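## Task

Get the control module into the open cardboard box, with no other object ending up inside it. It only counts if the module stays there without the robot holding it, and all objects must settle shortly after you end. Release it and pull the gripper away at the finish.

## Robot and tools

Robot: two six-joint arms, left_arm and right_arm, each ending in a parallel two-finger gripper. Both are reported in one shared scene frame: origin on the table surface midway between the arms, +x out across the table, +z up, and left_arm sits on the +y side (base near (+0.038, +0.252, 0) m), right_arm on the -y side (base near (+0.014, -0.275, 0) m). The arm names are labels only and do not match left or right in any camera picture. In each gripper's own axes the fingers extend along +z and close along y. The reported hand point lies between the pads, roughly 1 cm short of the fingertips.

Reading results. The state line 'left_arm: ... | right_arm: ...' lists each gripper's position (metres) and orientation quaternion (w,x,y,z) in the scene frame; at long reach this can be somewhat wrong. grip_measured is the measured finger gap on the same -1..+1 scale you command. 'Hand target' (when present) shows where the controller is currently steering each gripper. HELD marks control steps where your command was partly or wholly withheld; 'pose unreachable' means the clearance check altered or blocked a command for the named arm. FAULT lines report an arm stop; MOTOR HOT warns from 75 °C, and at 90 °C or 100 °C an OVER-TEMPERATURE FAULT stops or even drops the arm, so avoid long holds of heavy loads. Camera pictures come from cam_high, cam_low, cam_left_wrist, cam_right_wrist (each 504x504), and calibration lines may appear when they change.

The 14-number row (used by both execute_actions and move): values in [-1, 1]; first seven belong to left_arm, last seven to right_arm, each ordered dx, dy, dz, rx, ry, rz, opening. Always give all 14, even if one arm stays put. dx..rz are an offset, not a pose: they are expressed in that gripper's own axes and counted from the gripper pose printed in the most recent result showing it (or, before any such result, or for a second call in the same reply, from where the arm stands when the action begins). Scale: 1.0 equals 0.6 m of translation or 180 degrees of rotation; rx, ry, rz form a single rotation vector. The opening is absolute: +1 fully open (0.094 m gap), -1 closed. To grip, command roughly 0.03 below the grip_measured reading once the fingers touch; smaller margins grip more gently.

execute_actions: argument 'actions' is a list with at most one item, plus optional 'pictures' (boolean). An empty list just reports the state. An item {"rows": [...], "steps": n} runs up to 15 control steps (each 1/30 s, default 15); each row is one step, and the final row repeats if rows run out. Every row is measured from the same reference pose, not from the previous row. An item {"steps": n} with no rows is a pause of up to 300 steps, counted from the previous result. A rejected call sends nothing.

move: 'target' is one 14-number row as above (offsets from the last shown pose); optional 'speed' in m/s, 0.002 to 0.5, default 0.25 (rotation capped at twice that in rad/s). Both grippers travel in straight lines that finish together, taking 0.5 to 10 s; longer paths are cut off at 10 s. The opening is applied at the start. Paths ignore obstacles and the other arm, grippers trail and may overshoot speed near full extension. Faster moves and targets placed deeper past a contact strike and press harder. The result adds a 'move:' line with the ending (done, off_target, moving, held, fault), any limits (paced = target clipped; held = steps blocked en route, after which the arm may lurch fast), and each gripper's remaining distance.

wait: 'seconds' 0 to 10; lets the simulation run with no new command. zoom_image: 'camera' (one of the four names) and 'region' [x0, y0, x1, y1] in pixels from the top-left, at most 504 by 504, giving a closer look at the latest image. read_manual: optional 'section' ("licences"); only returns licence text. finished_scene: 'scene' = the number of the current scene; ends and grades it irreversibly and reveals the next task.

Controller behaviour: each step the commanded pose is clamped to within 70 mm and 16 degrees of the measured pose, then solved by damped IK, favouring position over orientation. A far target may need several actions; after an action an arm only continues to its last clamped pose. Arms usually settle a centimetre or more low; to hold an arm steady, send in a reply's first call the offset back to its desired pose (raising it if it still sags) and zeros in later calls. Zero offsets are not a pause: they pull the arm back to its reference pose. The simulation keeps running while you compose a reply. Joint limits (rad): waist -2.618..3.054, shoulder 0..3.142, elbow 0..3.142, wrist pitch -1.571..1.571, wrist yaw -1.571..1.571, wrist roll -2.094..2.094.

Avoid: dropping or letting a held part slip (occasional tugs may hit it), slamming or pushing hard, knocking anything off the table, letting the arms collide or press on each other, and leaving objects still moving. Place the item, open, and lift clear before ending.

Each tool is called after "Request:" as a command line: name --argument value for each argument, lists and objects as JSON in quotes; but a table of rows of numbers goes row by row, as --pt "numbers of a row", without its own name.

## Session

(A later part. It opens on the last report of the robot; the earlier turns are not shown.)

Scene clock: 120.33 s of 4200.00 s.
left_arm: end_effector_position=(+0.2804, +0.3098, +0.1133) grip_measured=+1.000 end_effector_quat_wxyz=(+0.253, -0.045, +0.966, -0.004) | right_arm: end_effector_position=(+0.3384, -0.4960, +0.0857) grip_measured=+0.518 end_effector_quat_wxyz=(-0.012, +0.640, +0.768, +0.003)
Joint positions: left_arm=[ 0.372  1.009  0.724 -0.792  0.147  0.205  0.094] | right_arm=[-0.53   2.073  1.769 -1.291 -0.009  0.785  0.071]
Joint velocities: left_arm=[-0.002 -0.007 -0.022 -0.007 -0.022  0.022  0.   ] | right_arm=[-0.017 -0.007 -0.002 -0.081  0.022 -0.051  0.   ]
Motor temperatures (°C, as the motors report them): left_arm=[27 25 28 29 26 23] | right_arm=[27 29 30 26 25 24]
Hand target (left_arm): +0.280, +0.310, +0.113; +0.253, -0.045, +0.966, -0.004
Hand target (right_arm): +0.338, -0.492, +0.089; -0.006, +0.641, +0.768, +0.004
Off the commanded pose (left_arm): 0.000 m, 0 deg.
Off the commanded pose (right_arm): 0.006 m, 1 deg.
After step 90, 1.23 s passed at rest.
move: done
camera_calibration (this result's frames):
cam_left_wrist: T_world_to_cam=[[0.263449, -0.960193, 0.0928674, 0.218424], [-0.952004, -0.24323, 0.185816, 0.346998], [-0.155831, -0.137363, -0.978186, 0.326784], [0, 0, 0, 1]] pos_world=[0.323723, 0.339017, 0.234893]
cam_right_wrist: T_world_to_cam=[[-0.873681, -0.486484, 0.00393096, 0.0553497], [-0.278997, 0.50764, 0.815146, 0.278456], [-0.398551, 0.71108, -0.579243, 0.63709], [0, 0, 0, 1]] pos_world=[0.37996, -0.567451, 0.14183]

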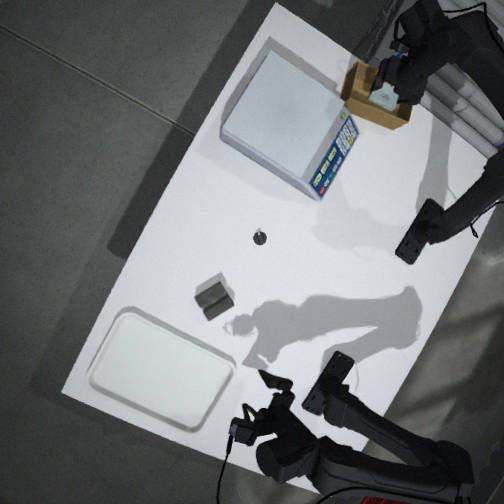

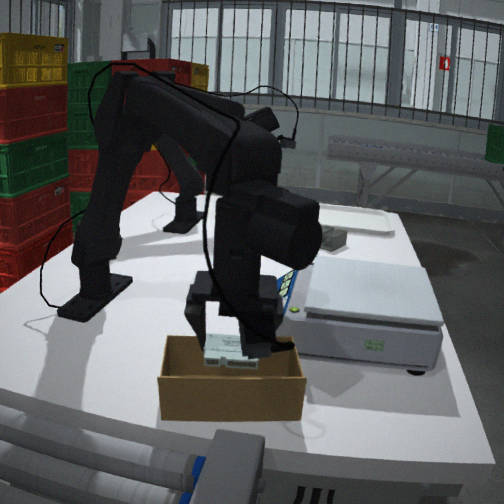

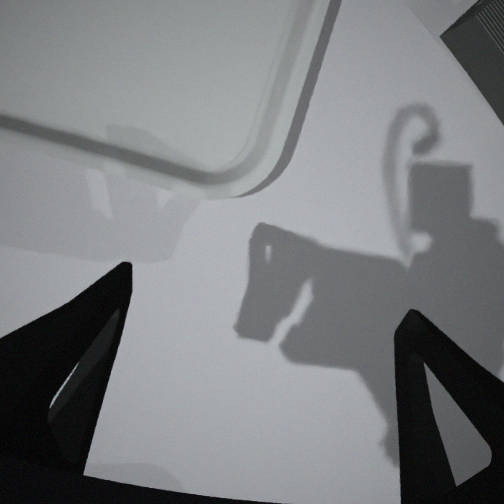

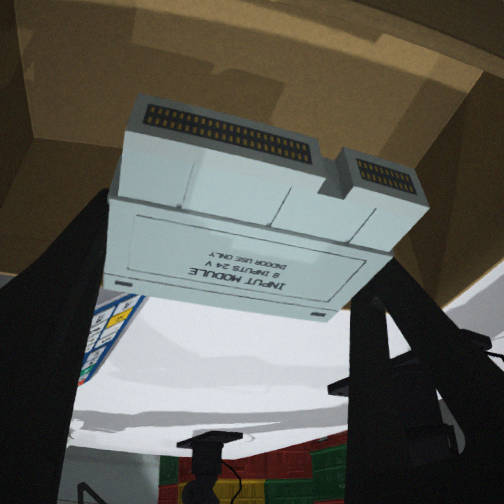

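Request:
move --target '[0,0,0,0,0,0,1,-0.035,0,0.075,0,-0.02,0,0.47]' --speed 0.04

Request:
zoom_image --camera "cam_low" --region '[140, 260, 340, 440]'

Scene clock: 126.57 s of 4200.00 s.
left_arm: end_effector_position=(+0.2804, +0.3098, +0.1133) grip_measured=+1.000 end_effector_quat_wxyz=(+0.253, -0.045, +0.966, -0.004) | right_arm: end_effector_position=(+0.3489, -0.5140, +0.0507) grip_measured=+0.518 end_effector_quat_wxyz=(+0.023, +0.640, +0.768, -0.009)
Joint positions: left_arm=[ 0.372  1.009  0.724 -0.792  0.147  0.205  0.094] | right_arm=[-0.539  2.098  1.667 -1.095  0.022  0.776  0.071]
Joint velocities: left_arm=[ 0.007 -0.012 -0.007 -0.022 -0.037  0.007  0.   ] | right_arm=[ 0.002 -0.007 -0.022  0.037 -0.022  0.037  0.   ]
Motor temperatures (°C, as the motors report them): left_arm=[27 25 28 29 26 23] | right_arm=[27 30 30 26 25 24]
Hand target (left_arm): +0.280, +0.310, +0.113; +0.253, -0.045, +0.966, -0.004
Hand target (right_arm): +0.341, -0.516, +0.041; +0.011, +0.640, +0.768, -0.017
Off the commanded pose (left_arm): 0.000 m, 0 deg.
Off the commanded pose (right_arm): 0.013 m, 2 deg.
After step 90, 1.57 s passed at rest.
move: off_target (right_arm)
camera_calibration (this result's frames):
cam_left_wrist: T_world_to_cam=[[0.263449, -0.960193, 0.0928674, 0.218424], [-0.952004, -0.24323, 0.185816, 0.346998], [-0.155831, -0.137363, -0.978186, 0.326784], [0, 0, 0, 1]] pos_world=[0.323723, 0.339017, 0.234893]
cam_right_wrist: T_world_to_cam=[[-0.873191, -0.487377, 0.00138578, 0.0553441], [-0.310384, 0.558276, 0.769409, 0.35832], [-0.375765, 0.67141, -0.638755, 0.608474], [0, 0, 0, 1]] pos_world=[0.388186, -0.581604, 0.112895]

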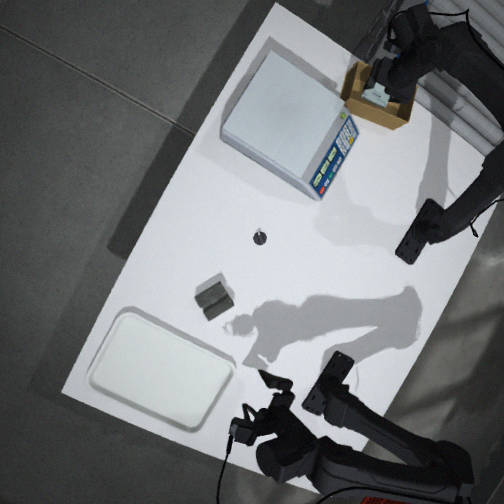

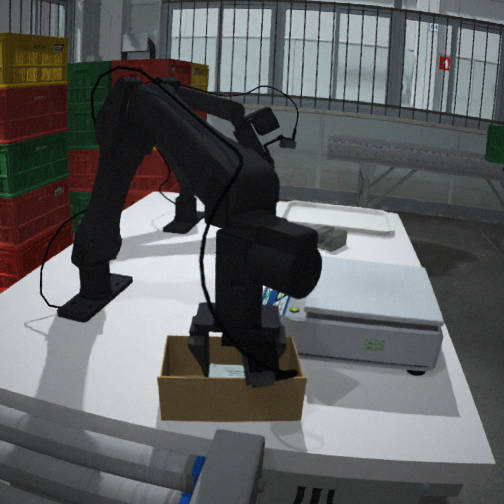

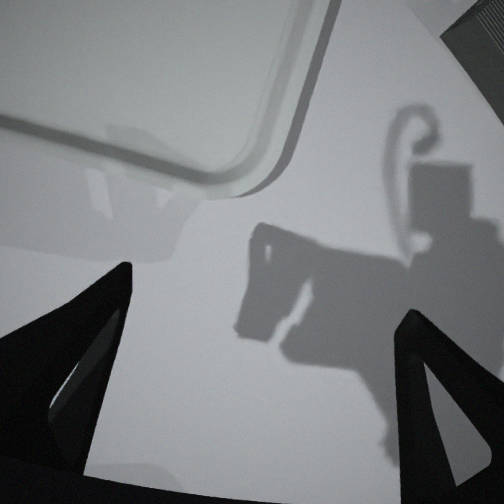

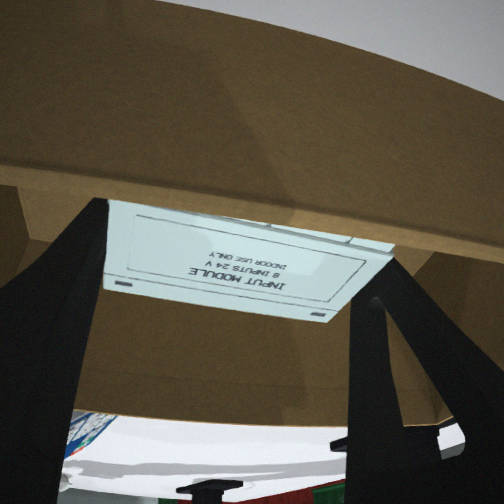

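Region (140, 260, 340, 440) of cam_low's 504x504 image, scaled by 2.520, with more detail than that image has; it fills the top 454 rows of this view, and the rest is white.

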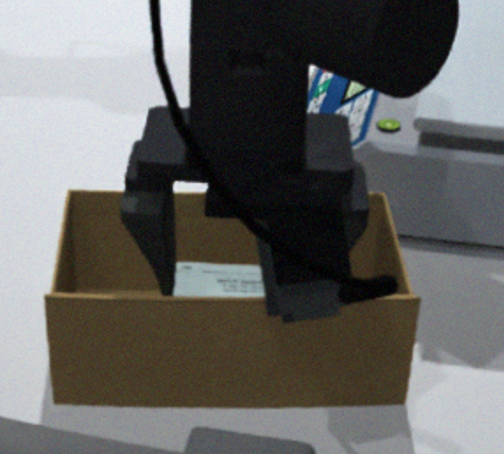

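Request:
move --target '[0,0,0,0,0,0,1,0.018,-0.015,0.056,0.008,0.01,0,0.47]' --speed 0.03

Request:
move --target '[0,0,0,0,0,0,1,0,0,0,0,0,0,0.75]'

Request:
move --target '[0,0,0,0,0,0,1,0,0,-0.2,0,0,0,0.75]' --speed 0.12

Request:
move --target '[0,0,0,0,0,0,1,0.25,-0.2,-0.02,0,0,0,0.75]'

Scene clock: 134.30 s of 4200.00 s.
left_arm: end_effector_position=(+0.2804, +0.3098, +0.1133) grip_measured=+1.000 end_effector_quat_wxyz=(+0.253, -0.045, +0.966, -0.004) | right_arm: end_effector_position=(+0.3440, -0.5106, +0.0277) grip_measured=+0.518 end_effector_quat_wxyz=(+0.017, +0.640, +0.769, -0.010)
Joint positions: left_arm=[ 0.372  1.009  0.724 -0.792  0.147  0.205  0.094] | right_arm=[-0.539  2.109  1.59  -1.02   0.022  0.775  0.071]
Joint velocities: left_arm=[-0.017  0.002 -0.042 -0.007 -0.022 -0.051  0.   ] | right_arm=[-0.017 -0.002 -0.007  0.051 -0.022  0.022 -0.002]
Motor temperatures (°C, as the motors report them): left_arm=[27 24 28 29 26 23] | right_arm=[27 30 29 27 25 24]
Hand target (left_arm): +0.280, +0.310, +0.113; +0.253, -0.045, +0.966, -0.004
Hand target (right_arm): +0.339, -0.507, +0.017; +0.003, +0.640, +0.768, -0.009
Off the commanded pose (left_arm): 0.000 m, 0 deg.
Off the commanded pose (right_arm): 0.013 m, 2 deg.
After step 90, 3.10 s passed at rest.
move: off_target (right_arm)
camera_calibration (this result's frames):
cam_left_wrist: T_world_to_cam=[[0.263449, -0.960193, 0.0928674, 0.218424], [-0.952004, -0.24323, 0.185816, 0.346998], [-0.155831, -0.137363, -0.978186, 0.326784], [0, 0, 0, 1]] pos_world=[0.323723, 0.339017, 0.234893]
cam_right_wrist: T_world_to_cam=[[-0.872967, -0.487726, 0.0072089, 0.0523226], [-0.302445, 0.552815, 0.776481, 0.366921], [-0.382695, 0.675662, -0.6301, 0.593997], [0, 0, 0, 1]] pos_world=[0.383969, -0.578662, 0.0889935]

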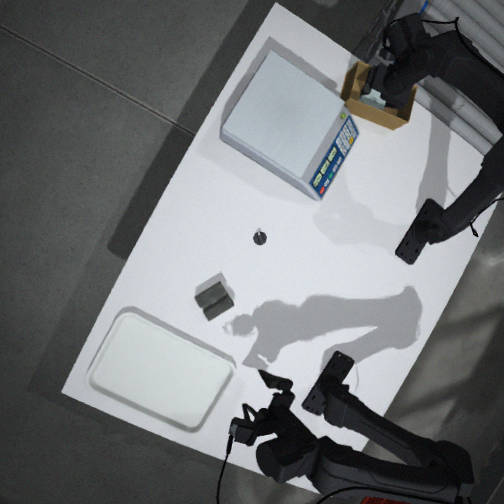

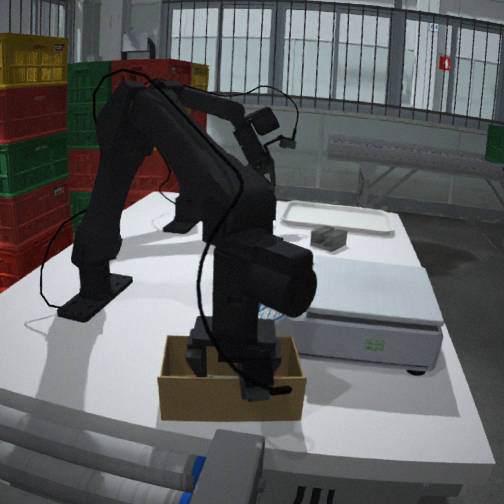

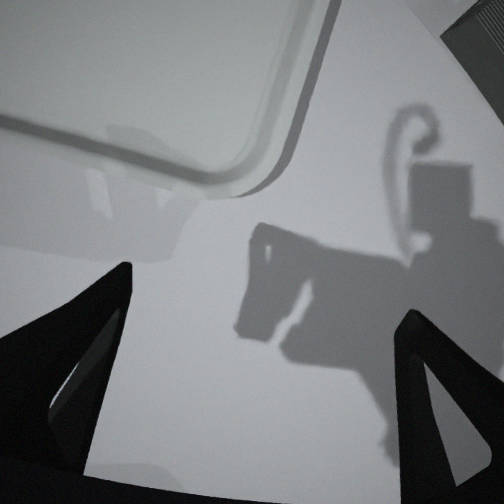

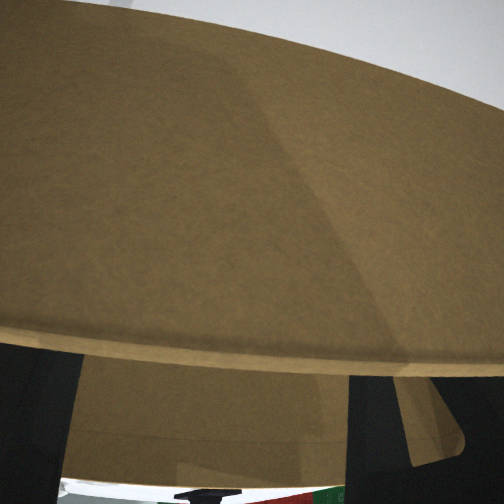

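Scene clock: 134.80 s of 4200.00 s.
left_arm: end_effector_position=(+0.2804, +0.3098, +0.1133) grip_measured=+1.000 end_effector_quat_wxyz=(+0.253, -0.045, +0.966, -0.004) | right_arm: end_effector_position=(+0.3440, -0.5106, +0.0277) grip_measured=+0.747 end_effector_quat_wxyz=(+0.017, +0.640, +0.769, -0.010)
Joint positions: left_arm=[ 0.372  1.009  0.724 -0.792  0.147  0.205  0.094] | right_arm=[-0.539  2.109  1.59  -1.02   0.022  0.775  0.082]
Joint velocities: left_arm=[ 0.002 -0.022 -0.007 -0.081 -0.037 -0.007  0.   ] | right_arm=[ 0.027 -0.007  0.017  0.037  0.051 -0.066  0.   ]
Motor temperatures (°C, as the motors report them): left_arm=[27 24 28 29 26 23] | right_arm=[27 30 29 27 25 24]
Hand target (left_arm): +0.280, +0.310, +0.113; +0.253, -0.045, +0.966, -0.004
Hand target (right_arm): +0.344, -0.511, +0.028; +0.017, +0.640, +0.769, -0.010
Off the commanded pose (left_arm): 0.000 m, 0 deg.
Off the commanded pose (right_arm): 0.000 m, 0 deg.
move: done
camera_calibration (this result's frames):
cam_left_wrist: T_world_to_cam=[[0.263449, -0.960193, 0.0928674, 0.218424], [-0.952004, -0.24323, 0.185816, 0.346998], [-0.155831, -0.137363, -0.978186, 0.326784], [0, 0, 0, 1]] pos_world=[0.323723, 0.339017, 0.234893]
cam_right_wrist: T_world_to_cam=[[-0.872967, -0.487726, 0.0072089, 0.0523226], [-0.302445, 0.552815, 0.776481, 0.366921], [-0.382695, 0.675662, -0.6301, 0.593997], [0, 0, 0, 1]] pos_world=[0.383969, -0.578662, 0.0889935]

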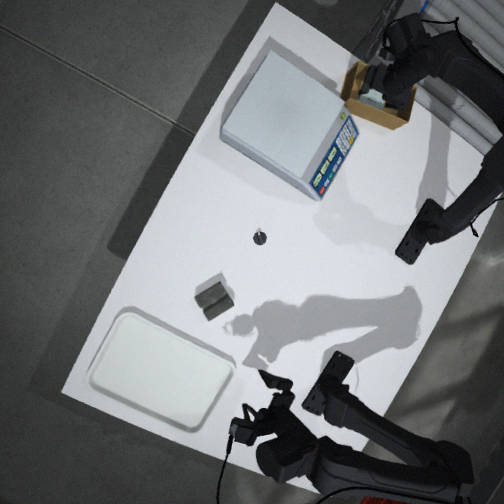

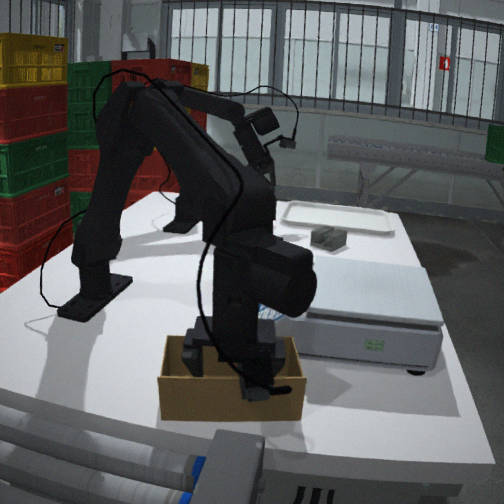

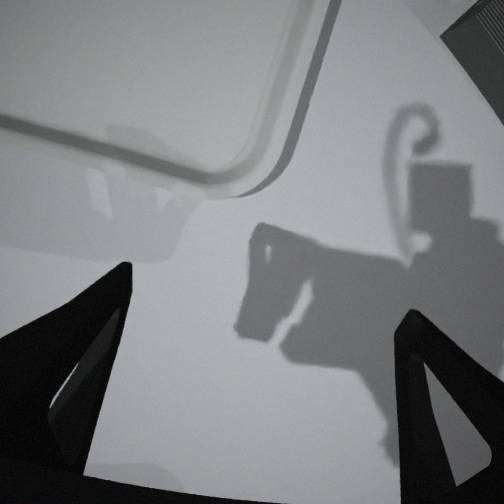

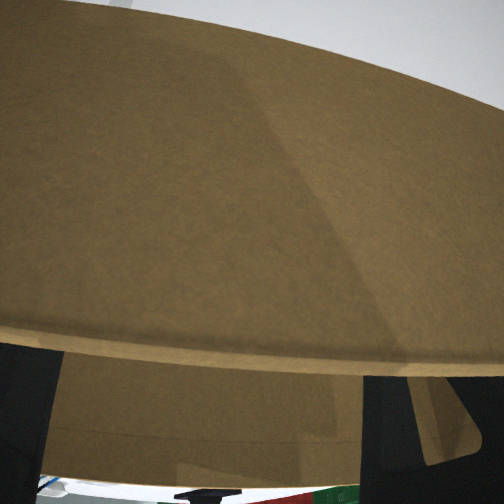

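Scene clock: 136.43 s of 4200.00 s.
left_arm: end_effector_position=(+0.2804, +0.3098, +0.1133) grip_measured=+1.000 end_effector_quat_wxyz=(+0.253, -0.045, +0.966, -0.004) | right_arm: end_effector_position=(+0.3377, -0.5062, +0.1384) grip_measured=+0.747 end_effector_quat_wxyz=(+0.006, +0.640, +0.768, -0.011)
Joint positions: left_arm=[ 0.372  1.009  0.724 -0.792  0.147  0.205  0.094] | right_arm=[-0.539  2.067  1.97  -1.463  0.022  0.776  0.082]
Joint velocities: left_arm=[-0.007 -0.002 -0.002 -0.037 -0.022  0.037  0.   ] | right_arm=[ 0.017  0.007  0.002 -0.066 -0.066  0.007 -0.001]
Motor temperatures (°C, as the motors report them): left_arm=[27 24 28 29 26 23] | right_arm=[27 30 30 26 25 24]
Hand target (left_arm): +0.280, +0.310, +0.113; +0.253, -0.045, +0.966, -0.004
Hand target (right_arm): +0.342, -0.505, +0.147; +0.017, +0.640, +0.769, -0.010
Off the commanded pose (left_arm): 0.000 m, 0 deg.
Off the commanded pose (right_arm): 0.010 m, 1 deg.
move: done
camera_calibration (this result's frames):
cam_left_wrist: T_world_to_cam=[[0.263449, -0.960193, 0.0928674, 0.218424], [-0.952004, -0.24323, 0.185816, 0.346998], [-0.155831, -0.137363, -0.978186, 0.326784], [0, 0, 0, 1]] pos_world=[0.323723, 0.339017, 0.234893]
cam_right_wrist: T_world_to_cam=[[-0.873137, -0.487202, 0.0162922, 0.047291], [-0.288616, 0.543599, 0.788163, 0.265702], [-0.392851, 0.683472, -0.615251, 0.66375], [0, 0, 0, 1]] pos_world=[0.378732, -0.57505, 0.198185]

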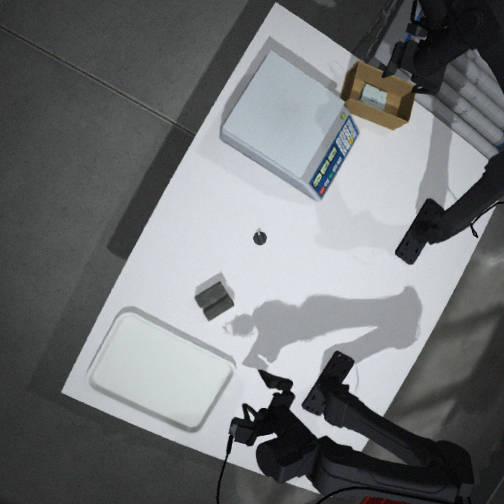

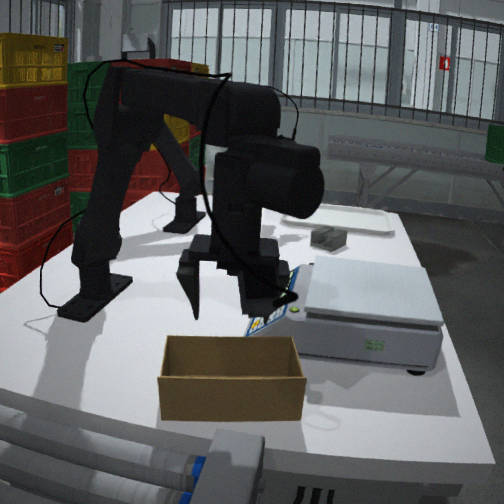

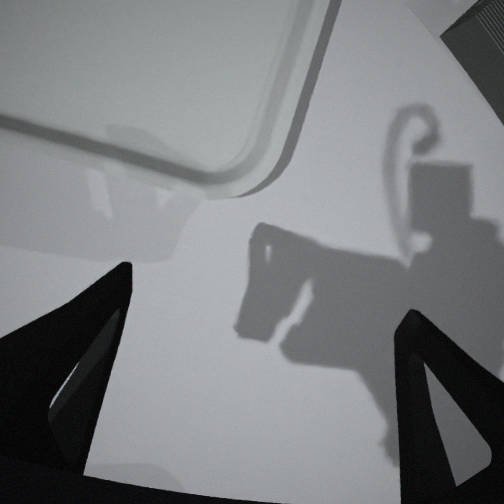

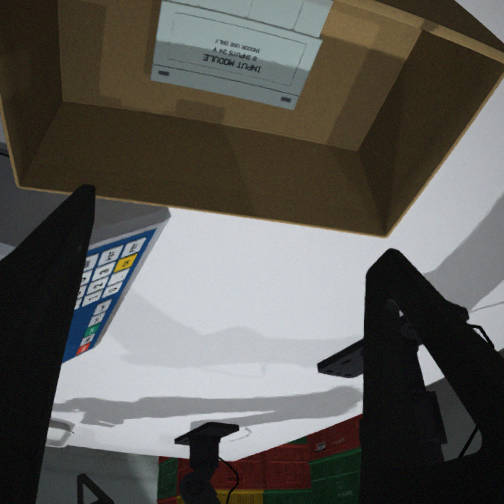

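Scene clock: 137.67 s of 4200.00 s.
left_arm: end_effector_position=(+0.2804, +0.3098, +0.1133) grip_measured=+1.000 end_effector_quat_wxyz=(+0.253, -0.045, +0.966, -0.004) | right_arm: end_effector_position=(+0.1988, -0.3842, +0.1506) grip_measured=+0.747 end_effector_quat_wxyz=(+0.014, +0.639, +0.769, -0.009)
Joint positions: left_arm=[ 0.372  1.009  0.724 -0.792  0.147  0.205  0.094] | right_arm=[-0.446  1.333  1.187 -1.401  0.022  0.867  0.082]
Joint velocities: left_arm=[-0.002  0.002  0.002  0.022  0.037  0.022  0.   ] | right_arm=[ 0.007  0.007 -0.022 -0.007 -0.007  0.037 -0.001]
Motor temperatures (°C, as the motors report them): left_arm=[27 24 28 29 26 23] | right_arm=[27 30 30 26 25 24]
Hand target (left_arm): +0.280, +0.310, +0.113; +0.253, -0.045, +0.966, -0.004
Hand target (right_arm): +0.193, -0.379, +0.146; +0.006, +0.640, +0.768, -0.011
Off the commanded pose (left_arm): 0.000 m, 0 deg.
Off the commanded pose (right_arm): 0.008 m, 1 deg.
move: done
camera_calibration (this result's frames):
cam_left_wrist: T_world_to_cam=[[0.263449, -0.960193, 0.0928674, 0.218424], [-0.952004, -0.24323, 0.185816, 0.346998], [-0.155831, -0.137363, -0.978186, 0.326784], [0, 0, 0, 1]] pos_world=[0.323723, 0.339017, 0.234893]
cam_right_wrist: T_world_to_cam=[[-0.872352, -0.488816, 0.00776455, -0.0142219], [-0.300275, 0.548276, 0.78053, 0.154935], [-0.385793, 0.678566, -0.625069, 0.53145], [0, 0, 0, 1]] pos_world=[0.239146, -0.452523, 0.211372]

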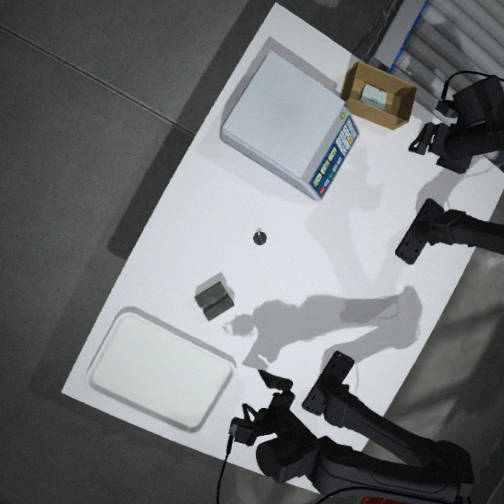

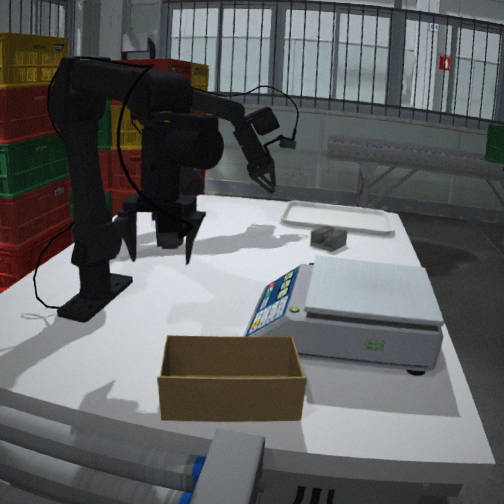

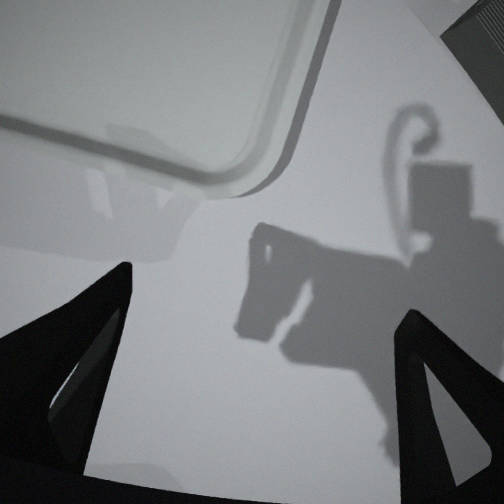

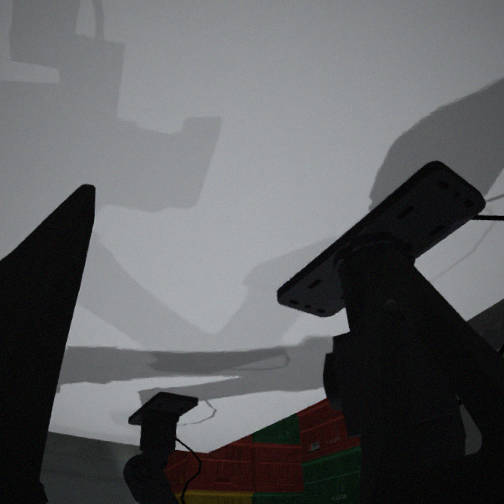

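Request:
finished_scene --scene 1

The scene is finished: the task was done.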